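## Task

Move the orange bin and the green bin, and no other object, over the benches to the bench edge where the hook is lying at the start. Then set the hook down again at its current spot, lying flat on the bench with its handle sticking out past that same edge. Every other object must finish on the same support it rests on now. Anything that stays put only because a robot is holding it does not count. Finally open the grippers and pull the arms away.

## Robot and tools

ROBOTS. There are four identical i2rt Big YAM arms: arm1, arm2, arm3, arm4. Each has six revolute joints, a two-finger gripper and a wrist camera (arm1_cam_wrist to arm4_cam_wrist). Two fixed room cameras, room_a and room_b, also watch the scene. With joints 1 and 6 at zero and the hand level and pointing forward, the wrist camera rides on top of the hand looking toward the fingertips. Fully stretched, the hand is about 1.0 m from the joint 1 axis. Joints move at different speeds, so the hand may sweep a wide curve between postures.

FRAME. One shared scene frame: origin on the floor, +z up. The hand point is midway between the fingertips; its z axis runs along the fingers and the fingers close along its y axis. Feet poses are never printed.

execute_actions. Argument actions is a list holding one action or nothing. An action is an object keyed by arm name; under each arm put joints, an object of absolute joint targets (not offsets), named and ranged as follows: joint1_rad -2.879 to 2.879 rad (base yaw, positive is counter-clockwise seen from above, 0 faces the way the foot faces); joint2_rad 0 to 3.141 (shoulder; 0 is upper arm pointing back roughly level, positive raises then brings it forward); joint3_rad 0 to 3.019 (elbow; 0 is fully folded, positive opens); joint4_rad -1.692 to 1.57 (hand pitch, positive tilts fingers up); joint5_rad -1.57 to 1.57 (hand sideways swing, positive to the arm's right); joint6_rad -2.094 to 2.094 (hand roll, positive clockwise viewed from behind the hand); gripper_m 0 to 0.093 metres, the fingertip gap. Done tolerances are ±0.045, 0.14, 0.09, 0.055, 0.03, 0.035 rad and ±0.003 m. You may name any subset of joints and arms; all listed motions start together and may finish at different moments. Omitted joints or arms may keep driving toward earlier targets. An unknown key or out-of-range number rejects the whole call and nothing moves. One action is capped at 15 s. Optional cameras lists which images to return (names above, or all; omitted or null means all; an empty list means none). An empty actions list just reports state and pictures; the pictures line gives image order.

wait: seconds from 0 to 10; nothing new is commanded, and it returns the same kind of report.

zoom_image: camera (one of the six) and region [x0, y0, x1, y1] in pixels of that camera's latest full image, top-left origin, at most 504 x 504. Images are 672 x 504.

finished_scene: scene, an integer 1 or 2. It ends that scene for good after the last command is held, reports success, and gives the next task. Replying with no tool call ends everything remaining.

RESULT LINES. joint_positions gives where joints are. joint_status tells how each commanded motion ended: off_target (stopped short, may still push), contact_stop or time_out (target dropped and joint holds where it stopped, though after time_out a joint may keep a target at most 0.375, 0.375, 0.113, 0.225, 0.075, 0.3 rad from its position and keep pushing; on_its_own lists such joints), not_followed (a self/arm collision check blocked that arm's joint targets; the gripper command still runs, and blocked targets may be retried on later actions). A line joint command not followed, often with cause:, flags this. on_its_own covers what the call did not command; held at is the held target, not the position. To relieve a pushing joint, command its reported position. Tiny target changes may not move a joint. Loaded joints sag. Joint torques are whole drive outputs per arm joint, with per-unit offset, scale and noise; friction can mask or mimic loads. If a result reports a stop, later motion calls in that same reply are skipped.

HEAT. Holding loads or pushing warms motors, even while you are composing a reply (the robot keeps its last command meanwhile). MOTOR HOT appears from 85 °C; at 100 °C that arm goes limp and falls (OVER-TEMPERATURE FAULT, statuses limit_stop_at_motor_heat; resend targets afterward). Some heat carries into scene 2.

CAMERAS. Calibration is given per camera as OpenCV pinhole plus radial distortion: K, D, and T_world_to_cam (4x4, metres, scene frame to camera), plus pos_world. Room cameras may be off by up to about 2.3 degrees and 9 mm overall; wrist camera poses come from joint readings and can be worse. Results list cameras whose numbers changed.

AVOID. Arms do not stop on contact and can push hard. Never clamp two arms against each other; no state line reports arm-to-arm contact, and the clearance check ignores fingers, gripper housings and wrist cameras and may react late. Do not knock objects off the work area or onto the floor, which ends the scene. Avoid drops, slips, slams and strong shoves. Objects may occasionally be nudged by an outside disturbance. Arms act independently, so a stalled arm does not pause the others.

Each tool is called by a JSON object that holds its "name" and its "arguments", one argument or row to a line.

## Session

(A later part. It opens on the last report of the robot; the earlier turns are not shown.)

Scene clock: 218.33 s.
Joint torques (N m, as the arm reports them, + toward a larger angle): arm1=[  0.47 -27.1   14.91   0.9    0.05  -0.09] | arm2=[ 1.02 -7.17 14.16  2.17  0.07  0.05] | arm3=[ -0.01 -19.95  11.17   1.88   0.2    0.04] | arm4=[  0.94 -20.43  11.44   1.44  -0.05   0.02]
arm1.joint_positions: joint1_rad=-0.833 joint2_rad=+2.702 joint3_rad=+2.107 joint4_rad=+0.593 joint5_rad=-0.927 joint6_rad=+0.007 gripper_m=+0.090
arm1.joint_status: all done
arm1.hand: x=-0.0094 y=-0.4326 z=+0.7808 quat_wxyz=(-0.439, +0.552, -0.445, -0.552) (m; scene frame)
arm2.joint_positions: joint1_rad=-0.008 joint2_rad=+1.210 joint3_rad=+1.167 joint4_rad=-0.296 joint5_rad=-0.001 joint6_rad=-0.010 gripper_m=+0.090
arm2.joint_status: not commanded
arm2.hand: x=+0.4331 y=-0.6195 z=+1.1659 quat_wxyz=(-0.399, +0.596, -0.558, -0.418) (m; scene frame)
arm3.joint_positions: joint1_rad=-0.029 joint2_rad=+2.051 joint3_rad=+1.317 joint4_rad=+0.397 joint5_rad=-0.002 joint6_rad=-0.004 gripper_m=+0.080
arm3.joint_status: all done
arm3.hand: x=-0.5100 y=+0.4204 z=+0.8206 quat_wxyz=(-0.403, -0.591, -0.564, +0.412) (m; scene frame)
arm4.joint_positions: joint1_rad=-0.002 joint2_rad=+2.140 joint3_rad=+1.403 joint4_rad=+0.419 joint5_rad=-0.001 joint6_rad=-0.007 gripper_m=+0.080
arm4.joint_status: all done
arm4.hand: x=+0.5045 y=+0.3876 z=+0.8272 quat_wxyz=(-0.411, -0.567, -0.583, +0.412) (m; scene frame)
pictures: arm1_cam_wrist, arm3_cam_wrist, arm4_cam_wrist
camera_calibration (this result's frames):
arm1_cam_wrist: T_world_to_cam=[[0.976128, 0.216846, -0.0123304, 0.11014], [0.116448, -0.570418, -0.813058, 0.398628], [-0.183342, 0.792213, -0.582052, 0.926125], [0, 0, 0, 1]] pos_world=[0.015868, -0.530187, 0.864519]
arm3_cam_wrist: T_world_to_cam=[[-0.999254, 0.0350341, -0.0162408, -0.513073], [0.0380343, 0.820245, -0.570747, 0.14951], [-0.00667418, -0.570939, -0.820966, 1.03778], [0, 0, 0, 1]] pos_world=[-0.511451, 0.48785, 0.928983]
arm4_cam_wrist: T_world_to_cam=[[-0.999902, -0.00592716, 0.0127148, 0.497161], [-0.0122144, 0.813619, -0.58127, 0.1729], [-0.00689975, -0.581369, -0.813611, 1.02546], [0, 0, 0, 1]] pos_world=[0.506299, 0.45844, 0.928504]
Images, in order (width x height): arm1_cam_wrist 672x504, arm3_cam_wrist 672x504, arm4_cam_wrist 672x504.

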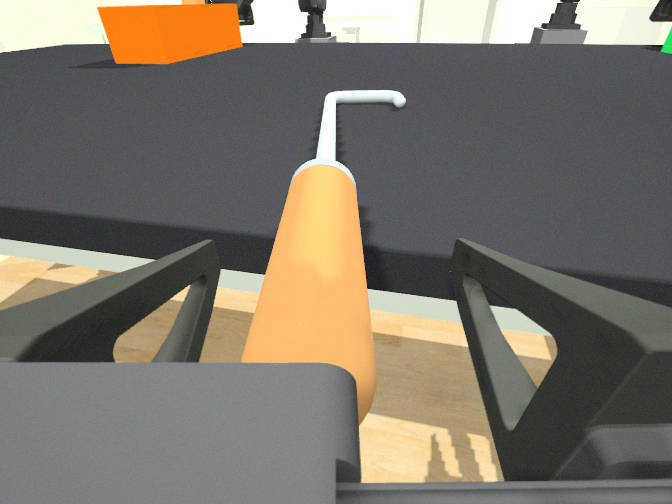

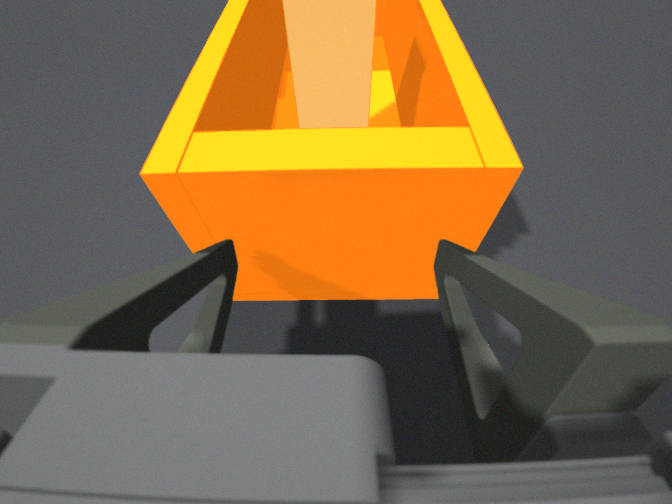

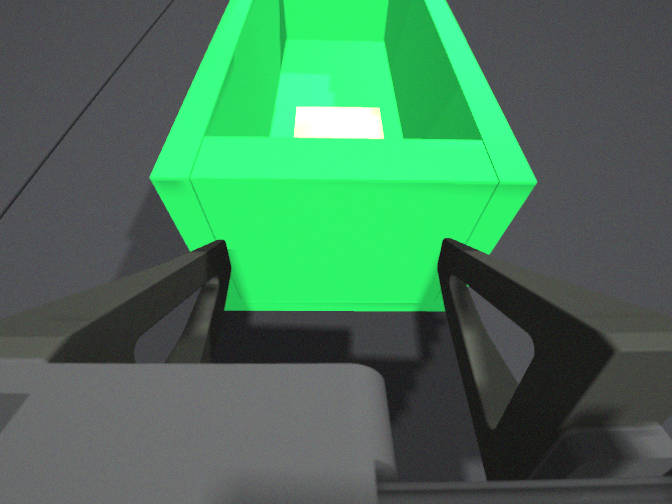

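{"name": "execute_actions", "arguments": {
  "actions": [
    {"arm1":{"joints":{"gripper_m":0.0}},"arm3":{"joints":{"joint2_rad":2.165,"joint3_rad":1.575}},"arm4":{"joints":{"joint2_rad":2.29,"joint3_rad":1.64}}}
  ],
  "cameras": ["arm1_cam_wrist","arm3_cam_wrist","arm4_cam_wrist"]
}}

Scene clock: 225.63 s.
Joint torques (N m, as the arm reports them, + toward a larger angle): arm1=[ -1.02 -27.4   14.89   1.03   0.03  -0.08] | arm2=[ 1.   -7.08 14.26  2.13  0.06  0.05] | arm3=[ -0.14 -21.35  12.11   1.77   0.15   0.03] | arm4=[  0.97 -21.94  12.23   1.78  -0.07   0.07]
arm1.joint_positions: joint1_rad=-0.833 joint2_rad=+2.702 joint3_rad=+2.107 joint4_rad=+0.593 joint5_rad=-0.926 joint6_rad=+0.007 gripper_m=+0.029
arm1.joint_status: gripper_m off_target (ended at +0.029, target +0.000)
arm1.hand: x=-0.0096 y=-0.4323 z=+0.7808 quat_wxyz=(-0.439, +0.552, -0.445, -0.552) (m; scene frame)
arm2.joint_positions: joint1_rad=-0.008 joint2_rad=+1.210 joint3_rad=+1.167 joint4_rad=-0.296 joint5_rad=-0.001 joint6_rad=-0.010 gripper_m=+0.090
arm2.joint_status: not commanded
arm2.hand: x=+0.4331 y=-0.6195 z=+1.1659 quat_wxyz=(-0.399, +0.596, -0.558, -0.418) (m; scene frame)
arm3.joint_positions: joint1_rad=-0.029 joint2_rad=+2.174 joint3_rad=+1.515 joint4_rad=+0.397 joint5_rad=-0.002 joint6_rad=-0.004 gripper_m=+0.080
arm3.joint_status: all done
arm3.hand: x=-0.5126 y=+0.3609 z=+0.8291 quat_wxyz=(-0.424, -0.575, -0.549, +0.434) (m; scene frame)
arm4.joint_positions: joint1_rad=-0.002 joint2_rad=+2.261 joint3_rad=+1.589 joint4_rad=+0.419 joint5_rad=-0.001 joint6_rad=-0.007 gripper_m=+0.080
arm4.joint_status: all done
arm4.hand: x=+0.5052 y=+0.3348 z=+0.8277 quat_wxyz=(-0.430, -0.554, -0.569, +0.430) (m; scene frame)
pictures: arm1_cam_wrist, arm3_cam_wrist, arm4_cam_wrist
camera_calibration (this result's frames):
arm1_cam_wrist: T_world_to_cam=[[0.976125, 0.216841, -0.0126343, 0.110491], [0.116246, -0.570655, -0.812921, 0.398625], [-0.183485, 0.792044, -0.582237, 0.925991], [0, 0, 0, 1]] pos_world=[0.0157135, -0.529907, 0.864593]
arm3_cam_wrist: T_world_to_cam=[[-0.999267, 0.0349069, -0.0157065, -0.513878], [0.0369863, 0.77484, -0.631075, 0.269097], [-0.00985882, -0.631193, -0.775563, 0.993185], [0, 0, 0, 1]] pos_world=[-0.513662, 0.436323, 0.932027]
arm4_cam_wrist: T_world_to_cam=[[-0.99991, -0.00557996, 0.0121698, 0.497927], [-0.0120266, 0.773755, -0.633371, 0.272557], [-0.00588222, -0.63346, -0.773753, 0.979082], [0, 0, 0, 1]] pos_world=[0.50692, 0.412096, 0.924138]
Images, in order (width x height): arm1_cam_wrist 672x504, arm3_cam_wrist 672x504, arm4_cam_wrist 672x504.

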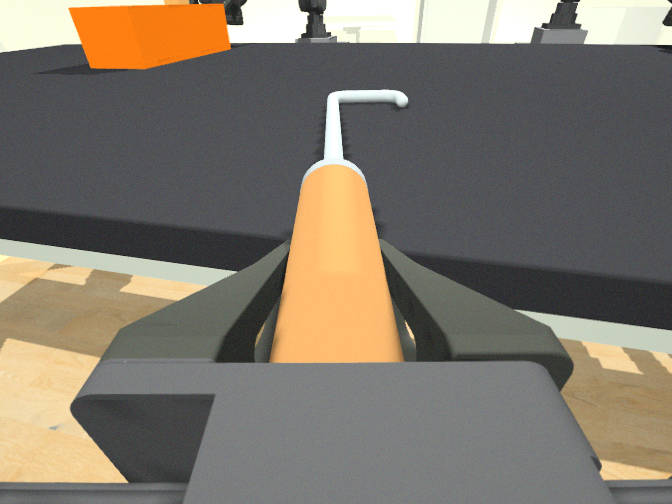

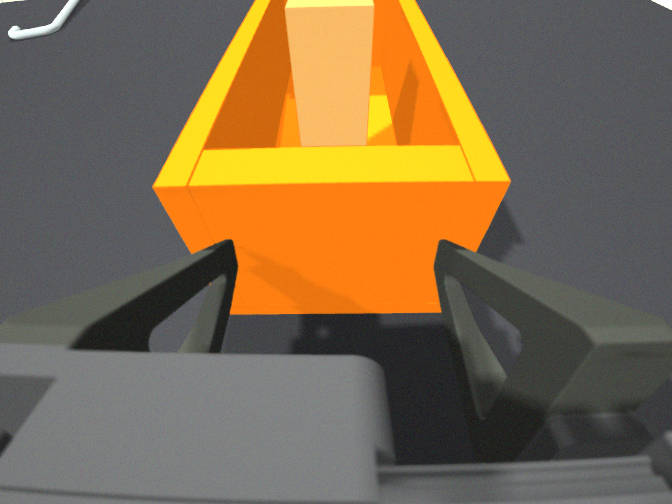

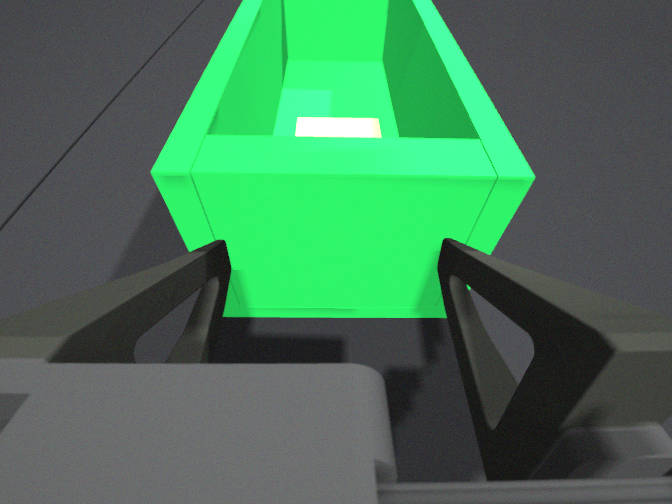

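{"name": "execute_actions", "arguments": {
  "actions": [
    {"arm1":{"joints":{"joint2_rad":2.45}},"arm3":{"joints":{"joint2_rad":2.295,"joint3_rad":1.77}},"arm4":{"joints":{"joint2_rad":2.425,"joint3_rad":1.85}}}
  ],
  "cameras": ["arm1_cam_wrist","arm2_cam_wrist"]
}}

Scene clock: 232.00 s.
Joint torques (N m, as the arm reports them, + toward a larger angle): arm1=[ -0.75 -31.43  15.75   2.02   0.15  -0.05] | arm2=[ 0.82 -7.05 14.16  2.18  0.03  0.06] | arm3=[  0.42 -23.03  12.63   1.8    0.17   0.03] | arm4=[ -0.1  -25.01  12.61   1.6   -0.1    0.11]
arm1.joint_positions: joint1_rad=-0.832 joint2_rad=+2.475 joint3_rad=+2.109 joint4_rad=+0.565 joint5_rad=-0.927 joint6_rad=+0.006 gripper_m=+0.029
arm1.joint_status: all done
arm1.hand: x=-0.0074 y=-0.4279 z=+0.9744 quat_wxyz=(-0.507, +0.552, -0.371, -0.548) (m; scene frame)
arm2.joint_positions: joint1_rad=-0.008 joint2_rad=+1.210 joint3_rad=+1.167 joint4_rad=-0.296 joint5_rad=-0.001 joint6_rad=-0.010 gripper_m=+0.090
arm2.joint_status: not commanded
arm2.hand: x=+0.4331 y=-0.6195 z=+1.1659 quat_wxyz=(-0.399, +0.596, -0.558, -0.418) (m; scene frame)
arm3.joint_positions: joint1_rad=-0.029 joint2_rad=+2.301 joint3_rad=+1.705 joint4_rad=+0.397 joint5_rad=-0.002 joint6_rad=-0.004 gripper_m=+0.080
arm3.joint_status: all done
arm3.hand: x=-0.5147 y=+0.3110 z=+0.8266 quat_wxyz=(-0.440, -0.561, -0.535, +0.452) (m; scene frame)
arm4.joint_positions: joint1_rad=-0.002 joint2_rad=+2.394 joint3_rad=+1.798 joint4_rad=+0.419 joint5_rad=-0.001 joint6_rad=-0.007 gripper_m=+0.080
arm4.joint_status: all done
arm4.hand: x=+0.5060 y=+0.2833 z=+0.8269 quat_wxyz=(-0.451, -0.537, -0.552, +0.451) (m; scene frame)
pictures: arm1_cam_wrist, arm2_cam_wrist
camera_calibration (this result's frames):
arm1_cam_wrist: T_world_to_cam=[[0.966747, 0.208643, 0.147877, -0.0501301], [0.227985, -0.441189, -0.867972, 0.668166], [-0.115855, 0.872823, -0.474085, 0.965287], [0, 0, 0, 1]] pos_world=[0.00796421, -0.537279, 1.04499]
arm2_cam_wrist: T_world_to_cam=[[0.998569, 0.0492922, 0.0207527, -0.433864], [0.0523787, -0.822901, -0.565765, 0.13337], [-0.0108104, 0.566042, -0.824305, 1.43737], [0, 0, 0, 1]] pos_world=[0.441795, -0.682474, 1.26929]
Images, in order (width x height): arm1_cam_wrist 672x504, arm2_cam_wrist 672x504.

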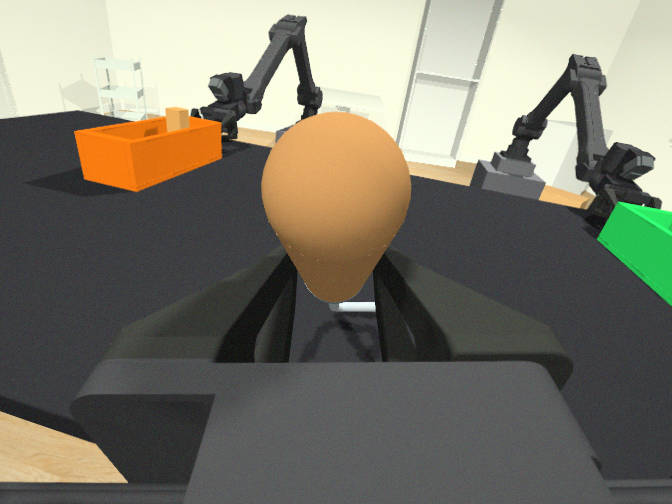

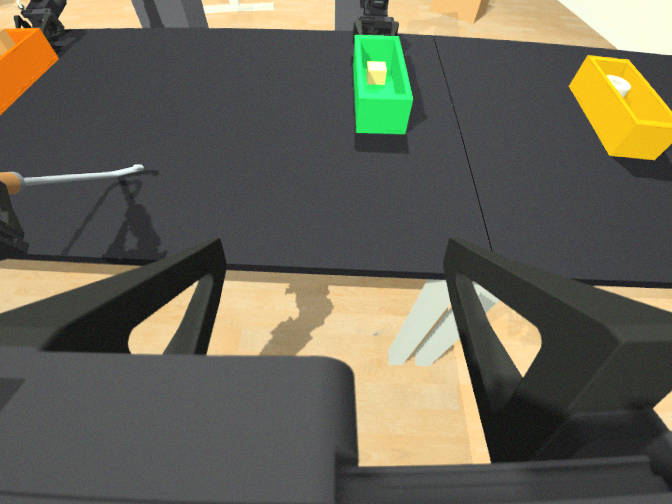

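{"name": "execute_actions", "arguments": {
  "actions": [
    {"arm1":{"joints":{"joint1_rad":-0.45,"joint3_rad":1.87,"joint5_rad":-0.47}},"arm3":{"joints":{"joint2_rad":1.5,"joint3_rad":1.3,"joint4_rad":-0.3}},"arm4":{"joints":{"joint2_rad":2.55,"joint3_rad":2.05}}}
  ],
  "cameras": ["arm1_cam_wrist","arm3_cam_wrist","room_b"]
}}

Scene clock: 272.97 s.
Joint torques (N m, as the arm reports them, + toward a larger angle): arm1=[  0.14 -27.83  10.57   1.34   0.05   0.17] | arm2=[ 0.96 -7.22 14.24  2.23  0.05  0.05] | arm3=[  0.04 -14.24   8.95   1.15   0.16   0.03] | arm4=[  1.07 -25.59  13.32   1.93  -0.02   0.11]
arm1.joint_positions: joint1_rad=-0.459 joint2_rad=+2.449 joint3_rad=+1.874 joint4_rad=+0.588 joint5_rad=-0.471 joint6_rad=-0.015 gripper_m=+0.029
arm1.joint_status: all done
arm1.hand: x=-0.2594 y=-0.3160 z=+0.8791 quat_wxyz=(-0.472, +0.537, -0.456, -0.530) (m; scene frame)
arm2.joint_positions: joint1_rad=-0.008 joint2_rad=+1.210 joint3_rad=+1.167 joint4_rad=-0.296 joint5_rad=-0.001 joint6_rad=-0.010 gripper_m=+0.090
arm2.joint_status: not commanded
arm2.hand: x=+0.4331 y=-0.6195 z=+1.1659 quat_wxyz=(-0.399, +0.596, -0.558, -0.418) (m; scene frame)
arm3.joint_positions: joint1_rad=-0.029 joint2_rad=+1.503 joint3_rad=+1.300 joint4_rad=-0.298 joint5_rad=-0.002 joint6_rad=-0.004 gripper_m=+0.080
arm3.joint_status: all done
arm3.hand: x=-0.5082 y=+0.5383 z=+1.0414 quat_wxyz=(-0.356, -0.623, -0.595, +0.362) (m; scene frame)
arm4.joint_positions: joint1_rad=-0.002 joint2_rad=+2.517 joint3_rad=+1.997 joint4_rad=+0.419 joint5_rad=-0.001 joint6_rad=-0.007 gripper_m=+0.080
arm4.joint_status: all done
arm4.hand: x=+0.5065 y=+0.2422 z=+0.8291 quat_wxyz=(-0.471, -0.519, -0.534, +0.471) (m; scene frame)
pictures: arm1_cam_wrist, arm3_cam_wrist, room_b
camera_calibration (this result's frames):
arm1_cam_wrist: T_world_to_cam=[[0.990537, 0.136104, 0.0176542, 0.281953], [0.0921351, -0.564109, -0.820544, 0.576444], [-0.10172, 0.814406, -0.571311, 0.863961], [0, 0, 0, 1]] pos_world=[-0.244513, -0.416813, 0.96161]
arm3_cam_wrist: T_world_to_cam=[[-0.999221, 0.0354456, -0.0173561, -0.510859], [0.0394643, 0.902273, -0.429356, -0.0118776], [0.000441229, -0.429706, -0.902969, 1.29929], [0, 0, 0, 1]] pos_world=[-0.510565, 0.587137, 1.15925]
Images, in order (width x height): arm1_cam_wrist 672x504, arm3_cam_wrist 672x504, room_b 672x504.

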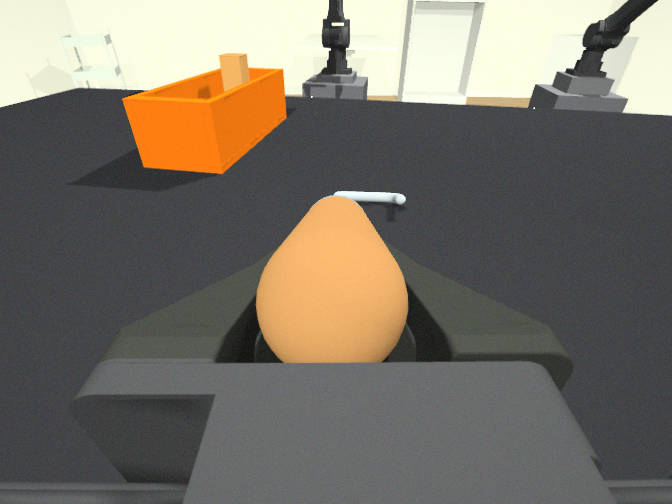

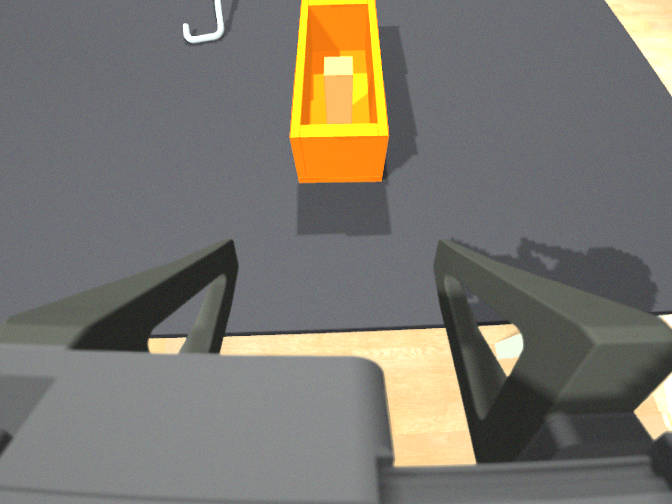

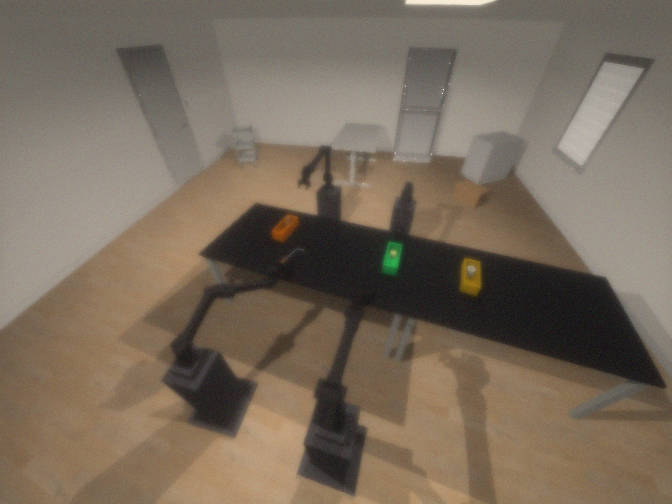

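{"name": "execute_actions", "arguments": {
  "actions": [
    {"arm1":{"joints":{"joint4_rad":0.39,"joint5_rad":0.0}},"arm4":{"joints":{"joint2_rad":1.5,"joint3_rad":1.3,"joint4_rad":-0.1}},"arm3":{"joints":{"joint4_rad":-0.1}}}
  ],
  "cameras": ["arm1_cam_wrist","arm3_cam_wrist","arm2_cam_wrist"]
}}

Scene clock: 282.80 s.
Joint torques (N m, as the arm reports them, + toward a larger angle): arm1=[ -0.84 -27.98  10.91   0.89   0.25   0.14] | arm2=[ 0.94 -7.08 14.16  2.21  0.06  0.03] | arm3=[  0.15 -13.99   8.92   2.03   0.18   0.01] | arm4=[  0.87 -11.74   9.62   1.69  -0.08   0.04]
arm1.joint_positions: joint1_rad=-0.440 joint2_rad=+2.448 joint3_rad=+1.869 joint4_rad=+0.401 joint5_rad=-0.009 joint6_rad=-0.010 gripper_m=+0.029
arm1.joint_status: all done
arm1.hand: x=-0.1999 y=-0.3225 z=+0.8314 quat_wxyz=(-0.518, +0.459, -0.616, -0.376) (m; scene frame)
arm2.joint_positions: joint1_rad=-0.008 joint2_rad=+1.210 joint3_rad=+1.167 joint4_rad=-0.296 joint5_rad=-0.001 joint6_rad=-0.010 gripper_m=+0.090
arm2.joint_status: not commanded
arm2.hand: x=+0.4331 y=-0.6195 z=+1.1659 quat_wxyz=(-0.399, +0.596, -0.558, -0.418) (m; scene frame)
arm3.joint_positions: joint1_rad=-0.029 joint2_rad=+1.503 joint3_rad=+1.300 joint4_rad=-0.119 joint5_rad=-0.002 joint6_rad=-0.004 gripper_m=+0.080
arm3.joint_status: all done
arm3.hand: x=-0.5095 y=+0.5206 z=+1.0814 quat_wxyz=(-0.407, -0.588, -0.561, +0.417) (m; scene frame)
arm4.joint_positions: joint1_rad=-0.002 joint2_rad=+1.474 joint3_rad=+1.303 joint4_rad=-0.089 joint5_rad=-0.001 joint6_rad=-0.005 gripper_m=+0.080
arm4.joint_status: all done
arm4.hand: x=+0.5049 y=+0.5168 z=+1.1347 quat_wxyz=(-0.428, -0.556, -0.570, +0.427) (m; scene frame)
pictures: arm1_cam_wrist, arm2_cam_wrist, arm3_cam_wrist
camera_calibration (this result's frames):
arm1_cam_wrist: T_world_to_cam=[[0.95389, -0.300087, 0.00646409, 0.0860208], [-0.21053, -0.684254, -0.698193, 0.327222], [0.213942, 0.664639, -0.71588, 0.982995], [0, 0, 0, 1]] pos_world=[-0.223468, -0.40362, 0.931615]
arm2_cam_wrist: T_world_to_cam=[[0.998569, 0.0492922, 0.0207527, -0.433864], [0.0523787, -0.822901, -0.565765, 0.13337], [-0.0108104, 0.566042, -0.824305, 1.43737], [0, 0, 0, 1]] pos_world=[0.441795, -0.682474, 1.26929]
arm3_cam_wrist: T_world_to_cam=[[-0.999257, 0.0350066, -0.016139, -0.511959], [0.0378519, 0.811886, -0.582588, 0.233245], [-0.00729137, -0.582766, -0.812607, 1.30581], [0, 0, 0, 1]] pos_world=[-0.510886, 0.589534, 1.18873]
Images, in order (width x height): arm1_cam_wrist 672x504, arm2_cam_wrist 672x504, arm3_cam_wrist 672x504.

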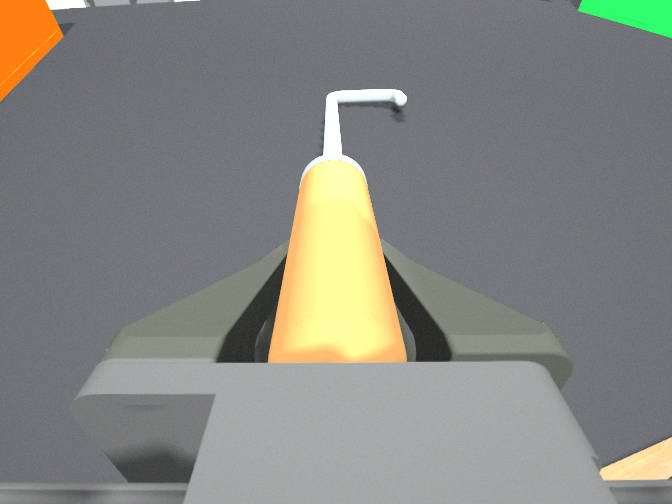

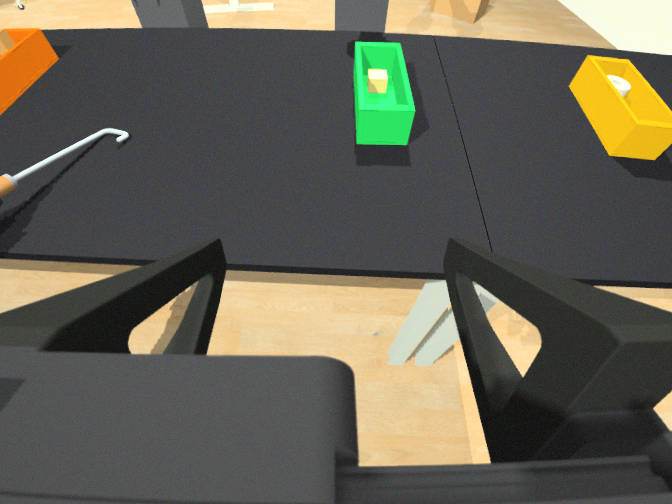

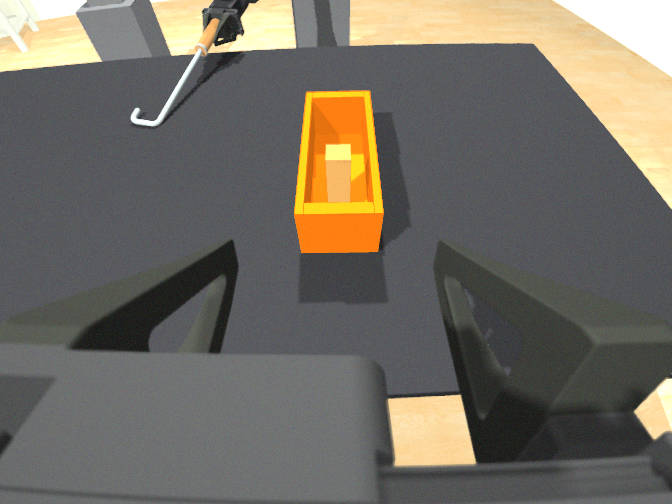

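{"name": "execute_actions", "arguments": {
  "actions": [
    {"arm1":{"joints":{"joint4_rad":0.50,"joint6_rad":0.8}}}
  ],
  "cameras": ["arm1_cam_wrist"]
}}

{"name": "execute_actions", "arguments": {
  "actions": [
    {"arm1":{"joints":{"joint4_rad":0.56,"joint6_rad":1.57}}}
  ],
  "cameras": ["arm1_cam_wrist","arm3_cam_wrist"]
}}

Scene clock: 291.37 s.
Joint torques (N m, as the arm reports them, + toward a larger angle): arm1=[ -1.35 -27.26  12.41   1.93  -0.16   0.22] | arm2=[ 1.   -7.09 14.2   2.22  0.05  0.04] | arm3=[  0.23 -14.05   8.97   2.03   0.18   0.04] | arm4=[  1.02 -13.     9.75   1.46  -0.04   0.1 ]
arm1.joint_positions: joint1_rad=-0.447 joint2_rad=+2.450 joint3_rad=+1.857 joint4_rad=+0.488 joint5_rad=+0.003 joint6_rad=+0.775 gripper_m=+0.029
arm1.joint_status: all done
arm1.hand: x=-0.1916 y=-0.3251 z=+0.8444 quat_wxyz=(-0.355, +0.176, -0.723, -0.566) (m; scene frame)
arm2.joint_positions: joint1_rad=-0.008 joint2_rad=+1.210 joint3_rad=+1.167 joint4_rad=-0.296 joint5_rad=-0.001 joint6_rad=-0.010 gripper_m=+0.090
arm2.joint_status: not commanded
arm2.hand: x=+0.4331 y=-0.6195 z=+1.1659 quat_wxyz=(-0.399, +0.596, -0.558, -0.418) (m; scene frame)
arm3.joint_positions: joint1_rad=-0.029 joint2_rad=+1.503 joint3_rad=+1.300 joint4_rad=-0.119 joint5_rad=-0.002 joint6_rad=-0.004 gripper_m=+0.080
arm3.joint_status: not commanded
arm3.hand: x=-0.5095 y=+0.5206 z=+1.0814 quat_wxyz=(-0.407, -0.588, -0.561, +0.417) (m; scene frame)
arm4.joint_positions: joint1_rad=-0.002 joint2_rad=+1.474 joint3_rad=+1.303 joint4_rad=-0.089 joint5_rad=-0.001 joint6_rad=-0.005 gripper_m=+0.080
arm4.joint_status: not commanded
arm4.hand: x=+0.5049 y=+0.5168 z=+1.1347 quat_wxyz=(-0.428, -0.556, -0.570, +0.427) (m; scene frame)
pictures: arm1_cam_wrist
camera_calibration (this result's frames):
arm1_cam_wrist: T_world_to_cam=[[0.6519, -0.299583, -0.696618, 0.613302], [-0.745217, -0.423042, -0.515448, 0.164415], [-0.140279, 0.855152, -0.499035, 0.803229], [0, 0, 0, 1]] pos_world=[-0.16461, -0.433594, 0.912824]
Images, in order (width x height): arm1_cam_wrist 672x504.

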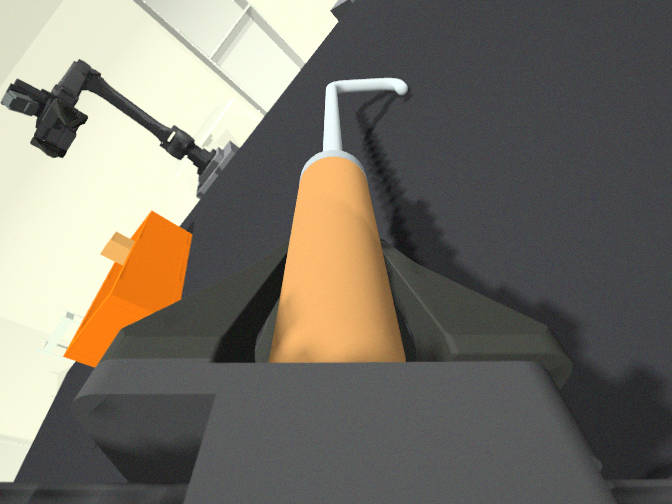

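Scene clock: 293.10 s.
Joint torques (N m, as the arm reports them, + toward a larger angle): arm1=[ -0.68 -27.92  12.18   2.04  -0.21   0.08] | arm2=[ 0.84 -7.31 14.28  2.2   0.04  0.04] | arm3=[  0.2  -13.95   9.02   2.     0.17   0.02] | arm4=[  1.19 -12.18   9.66   1.5   -0.03  -0.01]
arm1.joint_positions: joint1_rad=-0.448 joint2_rad=+2.450 joint3_rad=+1.857 joint4_rad=+0.543 joint5_rad=+0.004 joint6_rad=+1.555 gripper_m=+0.029
arm1.joint_status: all done
arm1.hand: x=-0.1898 y=-0.3245 z=+0.8575 quat_wxyz=(-0.118, -0.110, -0.717, -0.678) (m; scene frame)
arm2.joint_positions: joint1_rad=-0.008 joint2_rad=+1.210 joint3_rad=+1.167 joint4_rad=-0.296 joint5_rad=-0.001 joint6_rad=-0.010 gripper_m=+0.090
arm2.joint_status: not commanded
arm2.hand: x=+0.4331 y=-0.6195 z=+1.1659 quat_wxyz=(-0.399, +0.596, -0.558, -0.418) (m; scene frame)
arm3.joint_positions: joint1_rad=-0.029 joint2_rad=+1.503 joint3_rad=+1.300 joint4_rad=-0.119 joint5_rad=-0.002 joint6_rad=-0.004 gripper_m=+0.080
arm3.joint_status: not commanded
arm3.hand: x=-0.5095 y=+0.5206 z=+1.0814 quat_wxyz=(-0.407, -0.588, -0.561, +0.417) (m; scene frame)
arm4.joint_positions: joint1_rad=-0.002 joint2_rad=+1.474 joint3_rad=+1.303 joint4_rad=-0.089 joint5_rad=-0.001 joint6_rad=-0.005 gripper_m=+0.080
arm4.joint_status: not commanded
arm4.hand: x=+0.5049 y=+0.5168 z=+1.1347 quat_wxyz=(-0.428, -0.556, -0.570, +0.427) (m; scene frame)
pictures: arm1_cam_wrist, arm3_cam_wrist
camera_calibration (this result's frames):
arm1_cam_wrist: T_world_to_cam=[[-0.00471011, -0.0573797, -0.998341, 0.834056], [-0.957455, -0.287812, 0.0210592, -0.283733], [-0.288543, 0.955966, -0.0535829, 0.432155], [0, 0, 0, 1]] pos_world=[-0.143038, -0.446929, 0.861804]
arm3_cam_wrist: T_world_to_cam=[[-0.999257, 0.0350066, -0.016139, -0.511959], [0.0378519, 0.811886, -0.582588, 0.233245], [-0.00729137, -0.582766, -0.812607, 1.30581], [0, 0, 0, 1]] pos_world=[-0.510886, 0.589534, 1.18873]
Images, in order (width x height): arm1_cam_wrist 672x504, arm3_cam_wrist 672x504.

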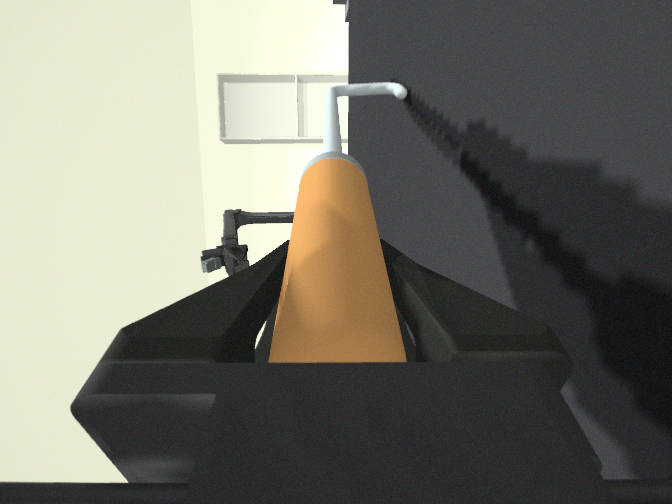

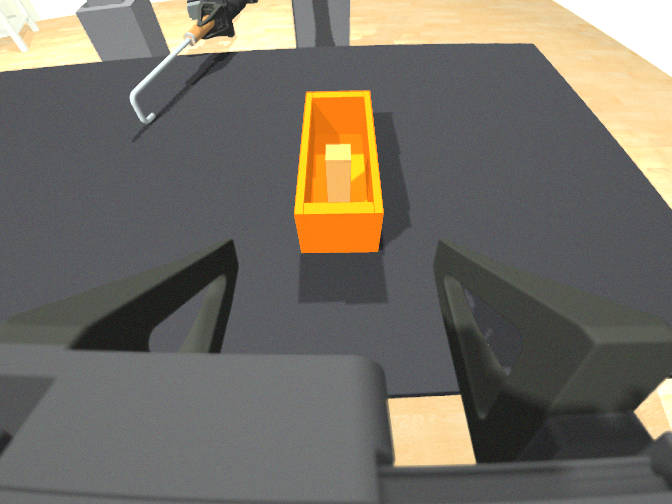

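{"name": "execute_actions", "arguments": {
  "actions": [
    {"arm1":{"joints":{"joint4_rad":0.84,"joint1_rad":-0.27}}}
  ],
  "cameras": ["arm1_cam_wrist"]
}}

{"name": "execute_actions", "arguments": {
  "actions": [
    {"arm1":{"joints":{"joint1_rad":-0.08}}}
  ],
  "cameras": ["arm1_cam_wrist","arm3_cam_wrist","arm2_cam_wrist"]
}}

Scene clock: 304.37 s.
Joint torques (N m, as the arm reports them, + toward a larger angle): arm1=[ -0.21 -29.64  13.12   3.05  -0.11   0.  ] | arm2=[ 0.83 -7.15 14.22  2.16  0.03  0.06] | arm3=[  0.   -14.17   8.99   2.04   0.16   0.02] | arm4=[  1.25 -12.9    9.58   1.38  -0.07   0.07]
arm1.joint_positions: joint1_rad=-0.276 joint2_rad=+2.477 joint3_rad=+1.845 joint4_rad=+0.791 joint5_rad=+0.001 joint6_rad=+1.563 gripper_m=+0.029
arm1.joint_status: all done
arm1.hand: x=-0.3456 y=-0.2936 z=+0.8877 quat_wxyz=(-0.060, -0.044, -0.648, -0.758) (m; scene frame)
arm2.joint_positions: joint1_rad=-0.008 joint2_rad=+1.210 joint3_rad=+1.167 joint4_rad=-0.296 joint5_rad=-0.001 joint6_rad=-0.010 gripper_m=+0.090
arm2.joint_status: not commanded
arm2.hand: x=+0.4331 y=-0.6195 z=+1.1659 quat_wxyz=(-0.399, +0.596, -0.558, -0.418) (m; scene frame)
arm3.joint_positions: joint1_rad=-0.029 joint2_rad=+1.503 joint3_rad=+1.300 joint4_rad=-0.119 joint5_rad=-0.002 joint6_rad=-0.004 gripper_m=+0.080
arm3.joint_status: not commanded
arm3.hand: x=-0.5095 y=+0.5206 z=+1.0814 quat_wxyz=(-0.407, -0.588, -0.561, +0.417) (m; scene frame)
arm4.joint_positions: joint1_rad=-0.002 joint2_rad=+1.474 joint3_rad=+1.303 joint4_rad=-0.089 joint5_rad=-0.001 joint6_rad=-0.005 gripper_m=+0.080
arm4.joint_status: not commanded
arm4.hand: x=+0.5049 y=+0.5168 z=+1.1347 quat_wxyz=(-0.428, -0.556, -0.570, +0.427) (m; scene frame)
pictures: arm1_cam_wrist
camera_calibration (this result's frames):
arm1_cam_wrist: T_world_to_cam=[[0.0278955, 0.150665, -0.988191, 0.928639], [-0.891052, -0.444294, -0.0928931, -0.346492], [-0.453044, 0.883121, 0.121857, 0.125291], [0, 0, 0, 1]] pos_world=[-0.277885, -0.404506, 0.870219]
Images, in order (width x height): arm1_cam_wrist 672x504.

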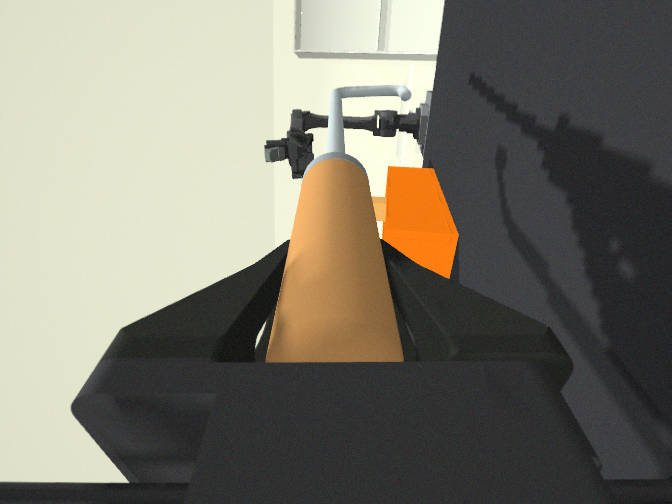

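Scene clock: 306.13 s.
Joint torques (N m, as the arm reports them, + toward a larger angle): arm1=[  0.24 -29.98  13.17   3.18  -0.1   -0.02] | arm2=[ 0.91 -7.34 14.24  2.22  0.07  0.04] | arm3=[  0.21 -14.03   8.99   2.     0.18   0.04] | arm4=[  1.27 -13.57   9.79   1.62   0.02   0.03]
arm1.joint_positions: joint1_rad=-0.086 joint2_rad=+2.477 joint3_rad=+1.845 joint4_rad=+0.791 joint5_rad=+0.001 joint6_rad=+1.563 gripper_m=+0.029
arm1.joint_status: all done
arm1.hand: x=-0.5182 y=-0.2844 z=+0.8873 quat_wxyz=(+0.012, +0.017, -0.650, -0.760) (m; scene frame)
arm2.joint_positions: joint1_rad=-0.008 joint2_rad=+1.210 joint3_rad=+1.167 joint4_rad=-0.296 joint5_rad=-0.001 joint6_rad=-0.010 gripper_m=+0.090
arm2.joint_status: not commanded
arm2.hand: x=+0.4331 y=-0.6195 z=+1.1659 quat_wxyz=(-0.399, +0.596, -0.558, -0.418) (m; scene frame)
arm3.joint_positions: joint1_rad=-0.029 joint2_rad=+1.503 joint3_rad=+1.300 joint4_rad=-0.119 joint5_rad=-0.002 joint6_rad=-0.004 gripper_m=+0.080
arm3.joint_status: not commanded
arm3.hand: x=-0.5095 y=+0.5206 z=+1.0814 quat_wxyz=(-0.407, -0.588, -0.561, +0.417) (m; scene frame)
arm4.joint_positions: joint1_rad=-0.002 joint2_rad=+1.474 joint3_rad=+1.303 joint4_rad=-0.089 joint5_rad=-0.001 joint6_rad=-0.005 gripper_m=+0.080
arm4.joint_status: not commanded
arm4.hand: x=+0.5049 y=+0.5168 z=+1.1347 quat_wxyz=(-0.428, -0.556, -0.570, +0.427) (m; scene frame)
pictures: arm1_cam_wrist, arm2_cam_wrist, arm3_cam_wrist
camera_calibration (this result's frames):
arm1_cam_wrist: T_world_to_cam=[[-0.00234166, 0.152703, -0.988269, 0.916624], [-0.791406, -0.604402, -0.0915143, -0.491353], [-0.611286, 0.781908, 0.122265, -0.0721199], [0, 0, 0, 1]] pos_world=[-0.4308, -0.380555, 0.869724]
arm2_cam_wrist: T_world_to_cam=[[0.998569, 0.0492922, 0.0207527, -0.433864], [0.0523787, -0.822901, -0.565765, 0.13337], [-0.0108104, 0.566042, -0.824305, 1.43737], [0, 0, 0, 1]] pos_world=[0.441795, -0.682474, 1.26929]
arm3_cam_wrist: T_world_to_cam=[[-0.999257, 0.0350066, -0.016139, -0.511959], [0.0378519, 0.811886, -0.582588, 0.233245], [-0.00729137, -0.582766, -0.812607, 1.30581], [0, 0, 0, 1]] pos_world=[-0.510886, 0.589534, 1.18873]
Images, in order (width x height): arm1_cam_wrist 672x504, arm2_cam_wrist 672x504, arm3_cam_wrist 672x504.

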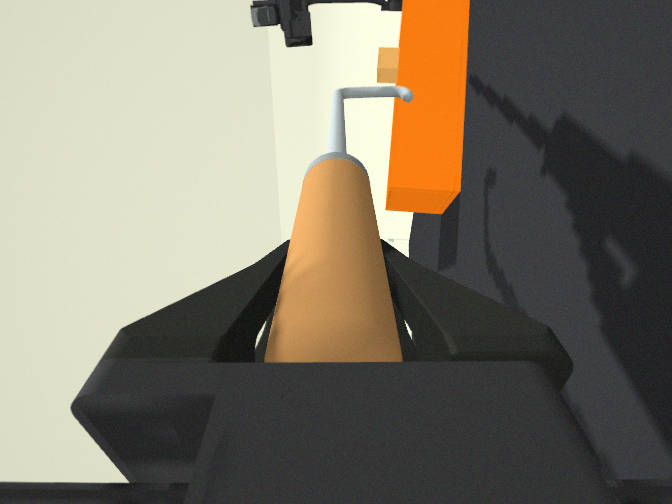

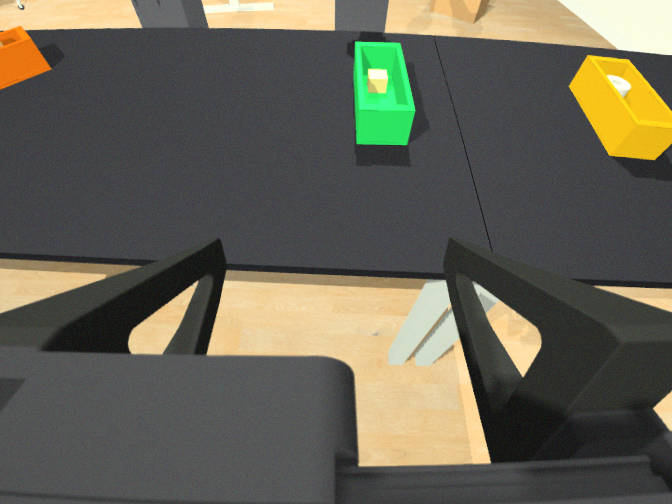

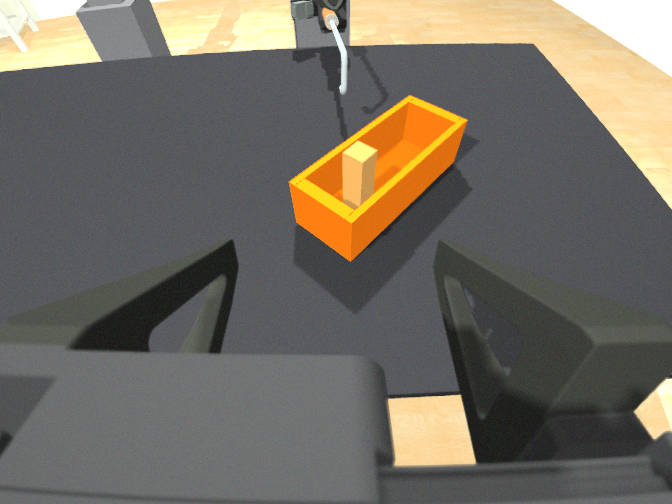

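{"name": "execute_actions", "arguments": {
  "actions": [
    {"arm1":{"joints":{"joint2_rad":2.2,"joint3_rad":1.75,"joint4_rad":0.65}},"arm3":{"joints":{"joint1_rad":0.11,"joint2_rad":2.45,"joint3_rad":2.03,"joint4_rad":0.41,"gripper_m":0.0}},"arm4":{"joints":{"joint1_rad":-0.5}}}
  ],
  "cameras": ["arm1_cam_wrist","arm3_cam_wrist","arm4_cam_wrist"]
}}

Scene clock: 330.83 s.
Joint torques (N m, as the arm reports them, + toward a larger angle): arm1=[ -0.23 -28.12  15.77   2.77  -0.07  -0.01] | arm2=[ 1.01 -7.2  14.18  2.22  0.04  0.05] | arm3=[ -0.81 -26.3   12.74   1.38   0.13   0.04] | arm4=[  0.57 -12.31   9.56   1.41  -0.15   0.1 ]
arm1.joint_positions: joint1_rad=-0.086 joint2_rad=+2.222 joint3_rad=+1.705 joint4_rad=+0.616 joint5_rad=+0.001 joint6_rad=+1.564 gripper_m=+0.029
arm1.joint_status: all done
arm1.hand: x=-0.5171 y=-0.3147 z=+0.9896 quat_wxyz=(+0.012, +0.017, -0.672, -0.740) (m; scene frame)
arm2.joint_positions: joint1_rad=-0.008 joint2_rad=+1.210 joint3_rad=+1.167 joint4_rad=-0.296 joint5_rad=-0.001 joint6_rad=-0.010 gripper_m=+0.090
arm2.joint_status: not commanded
arm2.hand: x=+0.4331 y=-0.6195 z=+1.1659 quat_wxyz=(-0.399, +0.596, -0.558, -0.418) (m; scene frame)
arm3.joint_positions: joint1_rad=+0.114 joint2_rad=+2.478 joint3_rad=+1.971 joint4_rad=+0.407 joint5_rad=-0.001 joint6_rad=-0.007 gripper_m=+0.001
arm3.joint_status: all done
arm3.hand: x=-0.3832 y=+0.2566 z=+0.8240 quat_wxyz=(-0.499, -0.500, -0.550, +0.446) (m; scene frame)
arm4.joint_positions: joint1_rad=-0.502 joint2_rad=+1.475 joint3_rad=+1.303 joint4_rad=-0.089 joint5_rad=+0.002 joint6_rad=-0.005 gripper_m=+0.080
arm4.joint_status: all done
arm4.hand: x=+0.1837 y=+0.5940 z=+1.1374 quat_wxyz=(-0.307, -0.678, -0.415, +0.523) (m; scene frame)
pictures: arm1_cam_wrist, arm3_cam_wrist, arm4_cam_wrist
camera_calibration (this result's frames):
arm1_cam_wrist: T_world_to_cam=[[-0.000959891, 0.093282, -0.995639, 1.01167], [-0.791294, -0.60884, -0.0562796, -0.535643], [-0.611435, 0.78779, 0.0743979, -0.0111876], [0, 0, 0, 1]] pos_world=[-0.429721, -0.411678, 0.977941]
arm3_cam_wrist: T_world_to_cam=[[-0.9942, -0.106829, -0.0123929, -0.34546], [-0.0615993, 0.660118, -0.748632, 0.430476], [0.0881563, -0.743526, -0.66287, 0.89819], [0, 0, 0, 1]] pos_world=[-0.39612, 0.346757, 0.91337]
arm4_cam_wrist: T_world_to_cam=[[-0.878809, 0.476919, 0.015604, -0.138694], [0.361859, 0.687393, -0.629722, 0.242723], [-0.311052, -0.547758, -0.776664, 1.3895], [0, 0, 0, 1]] pos_world=[0.222489, 0.660407, 1.23418]
Images, in order (width x height): arm1_cam_wrist 672x504, arm3_cam_wrist 672x504, arm4_cam_wrist 672x504.

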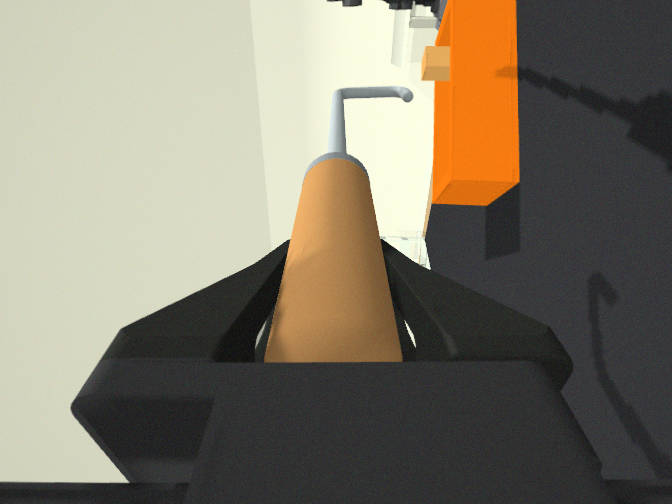

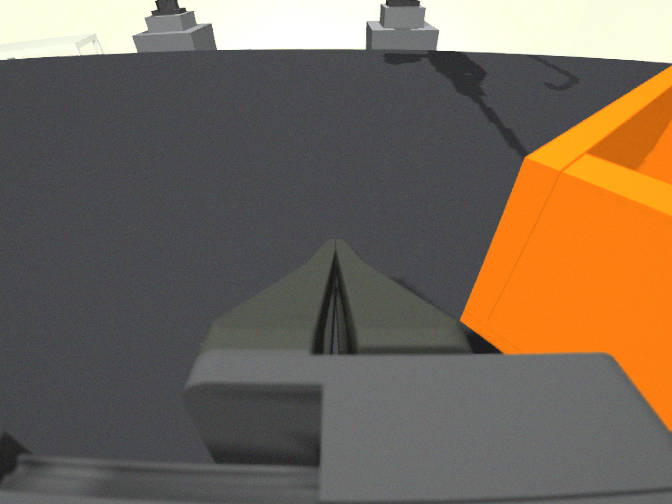

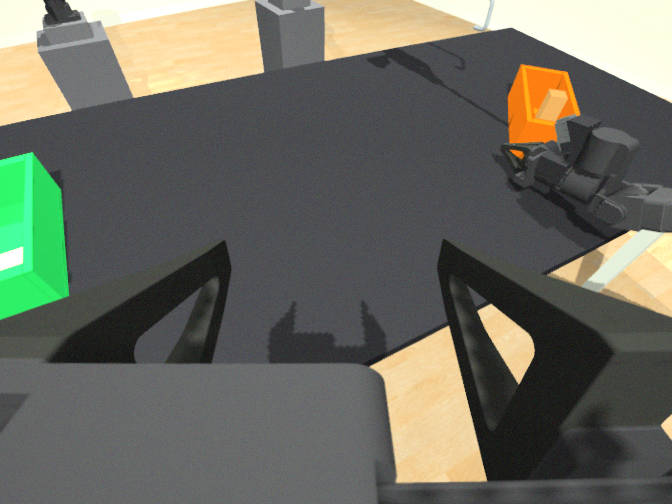

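{"name": "execute_actions", "arguments": {
  "actions": [
    {"arm3":{"joints":{"joint1_rad":0.0}},"arm4":{"joints":{"joint1_rad":-0.75,"joint3_rad":1.6,"joint4_rad":-0.5}}}
  ],
  "cameras": ["arm3_cam_wrist","arm4_cam_wrist","room_b"]
}}

Scene clock: 335.83 s.
Joint torques (N m, as the arm reports them, + toward a larger angle): arm1=[  0.57 -28.44  15.67   2.63  -0.07   0.  ] | arm2=[ 0.99 -7.32 14.29  2.1   0.03  0.03] | arm3=[ -0.68 -27.03  12.68   1.43   0.13   0.04] | arm4=[  0.63 -15.15  12.79   1.35  -0.08   0.02]
arm1.joint_positions: joint1_rad=-0.086 joint2_rad=+2.222 joint3_rad=+1.705 joint4_rad=+0.616 joint5_rad=+0.001 joint6_rad=+1.564 gripper_m=+0.029
arm1.joint_status: not commanded
arm1.hand: x=-0.5171 y=-0.3147 z=+0.9896 quat_wxyz=(+0.012, +0.017, -0.672, -0.740) (m; scene frame)
arm2.joint_positions: joint1_rad=-0.008 joint2_rad=+1.210 joint3_rad=+1.167 joint4_rad=-0.296 joint5_rad=-0.001 joint6_rad=-0.010 gripper_m=+0.090
arm2.joint_status: not commanded
arm2.hand: x=+0.4331 y=-0.6195 z=+1.1659 quat_wxyz=(-0.399, +0.596, -0.558, -0.418) (m; scene frame)
arm3.joint_positions: joint1_rad=-0.001 joint2_rad=+2.478 joint3_rad=+1.971 joint4_rad=+0.407 joint5_rad=-0.002 joint6_rad=-0.006 gripper_m=+0.001
arm3.joint_status: all done
arm3.hand: x=-0.4909 y=+0.2520 z=+0.8224 quat_wxyz=(-0.472, -0.531, -0.520, +0.474) (m; scene frame)
arm4.joint_positions: joint1_rad=-0.749 joint2_rad=+1.493 joint3_rad=+1.566 joint4_rad=-0.489 joint5_rad=+0.001 joint6_rad=-0.005 gripper_m=+0.080
arm4.joint_status: all done
arm4.hand: x=+0.0502 y=+0.6885 z=+1.1967 quat_wxyz=(-0.215, -0.764, -0.346, +0.500) (m; scene frame)
pictures: arm3_cam_wrist, arm4_cam_wrist, room_b
camera_calibration (this result's frames):
arm3_cam_wrist: T_world_to_cam=[[-0.999893, 0.00711056, -0.0127527, -0.484265], [0.0142564, 0.66409, -0.747516, 0.461032], [0.0031537, -0.747619, -0.664121, 0.863522], [0, 0, 0, 1]] pos_world=[-0.49351, 0.342862, 0.911936]
arm4_cam_wrist: T_world_to_cam=[[-0.736077, 0.676648, 0.0183625, -0.450006], [0.576862, 0.641258, -0.505983, 0.13634], [-0.354147, -0.36185, -0.862348, 1.42247], [0, 0, 0, 1]] pos_world=[0.0938773, 0.731789, 1.30392]
Images, in order (width x height): arm3_cam_wrist 672x504, arm4_cam_wrist 672x504, room_b 672x504.

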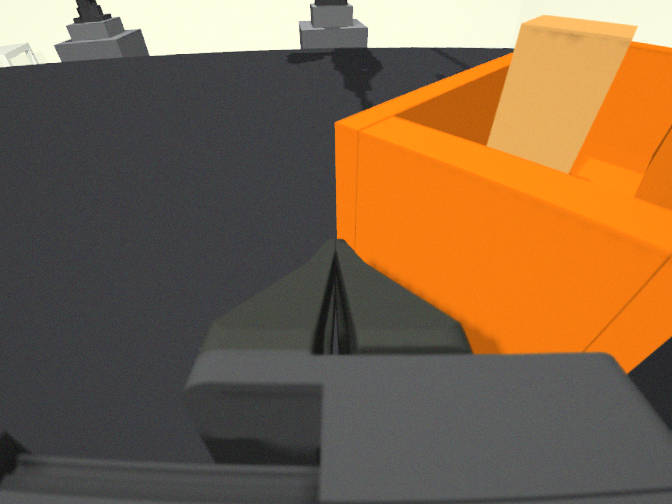

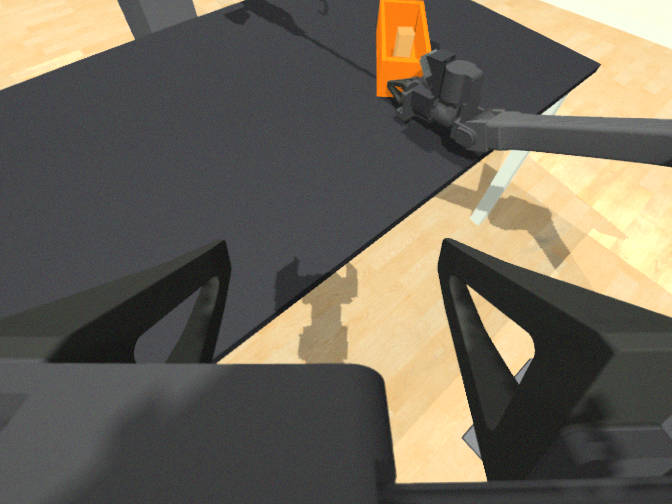

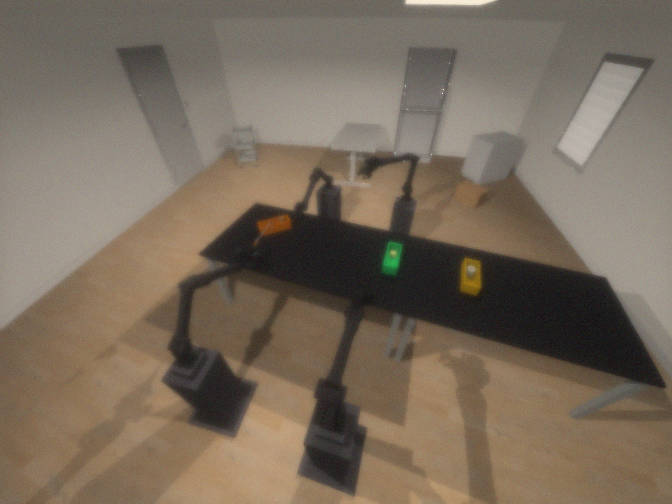

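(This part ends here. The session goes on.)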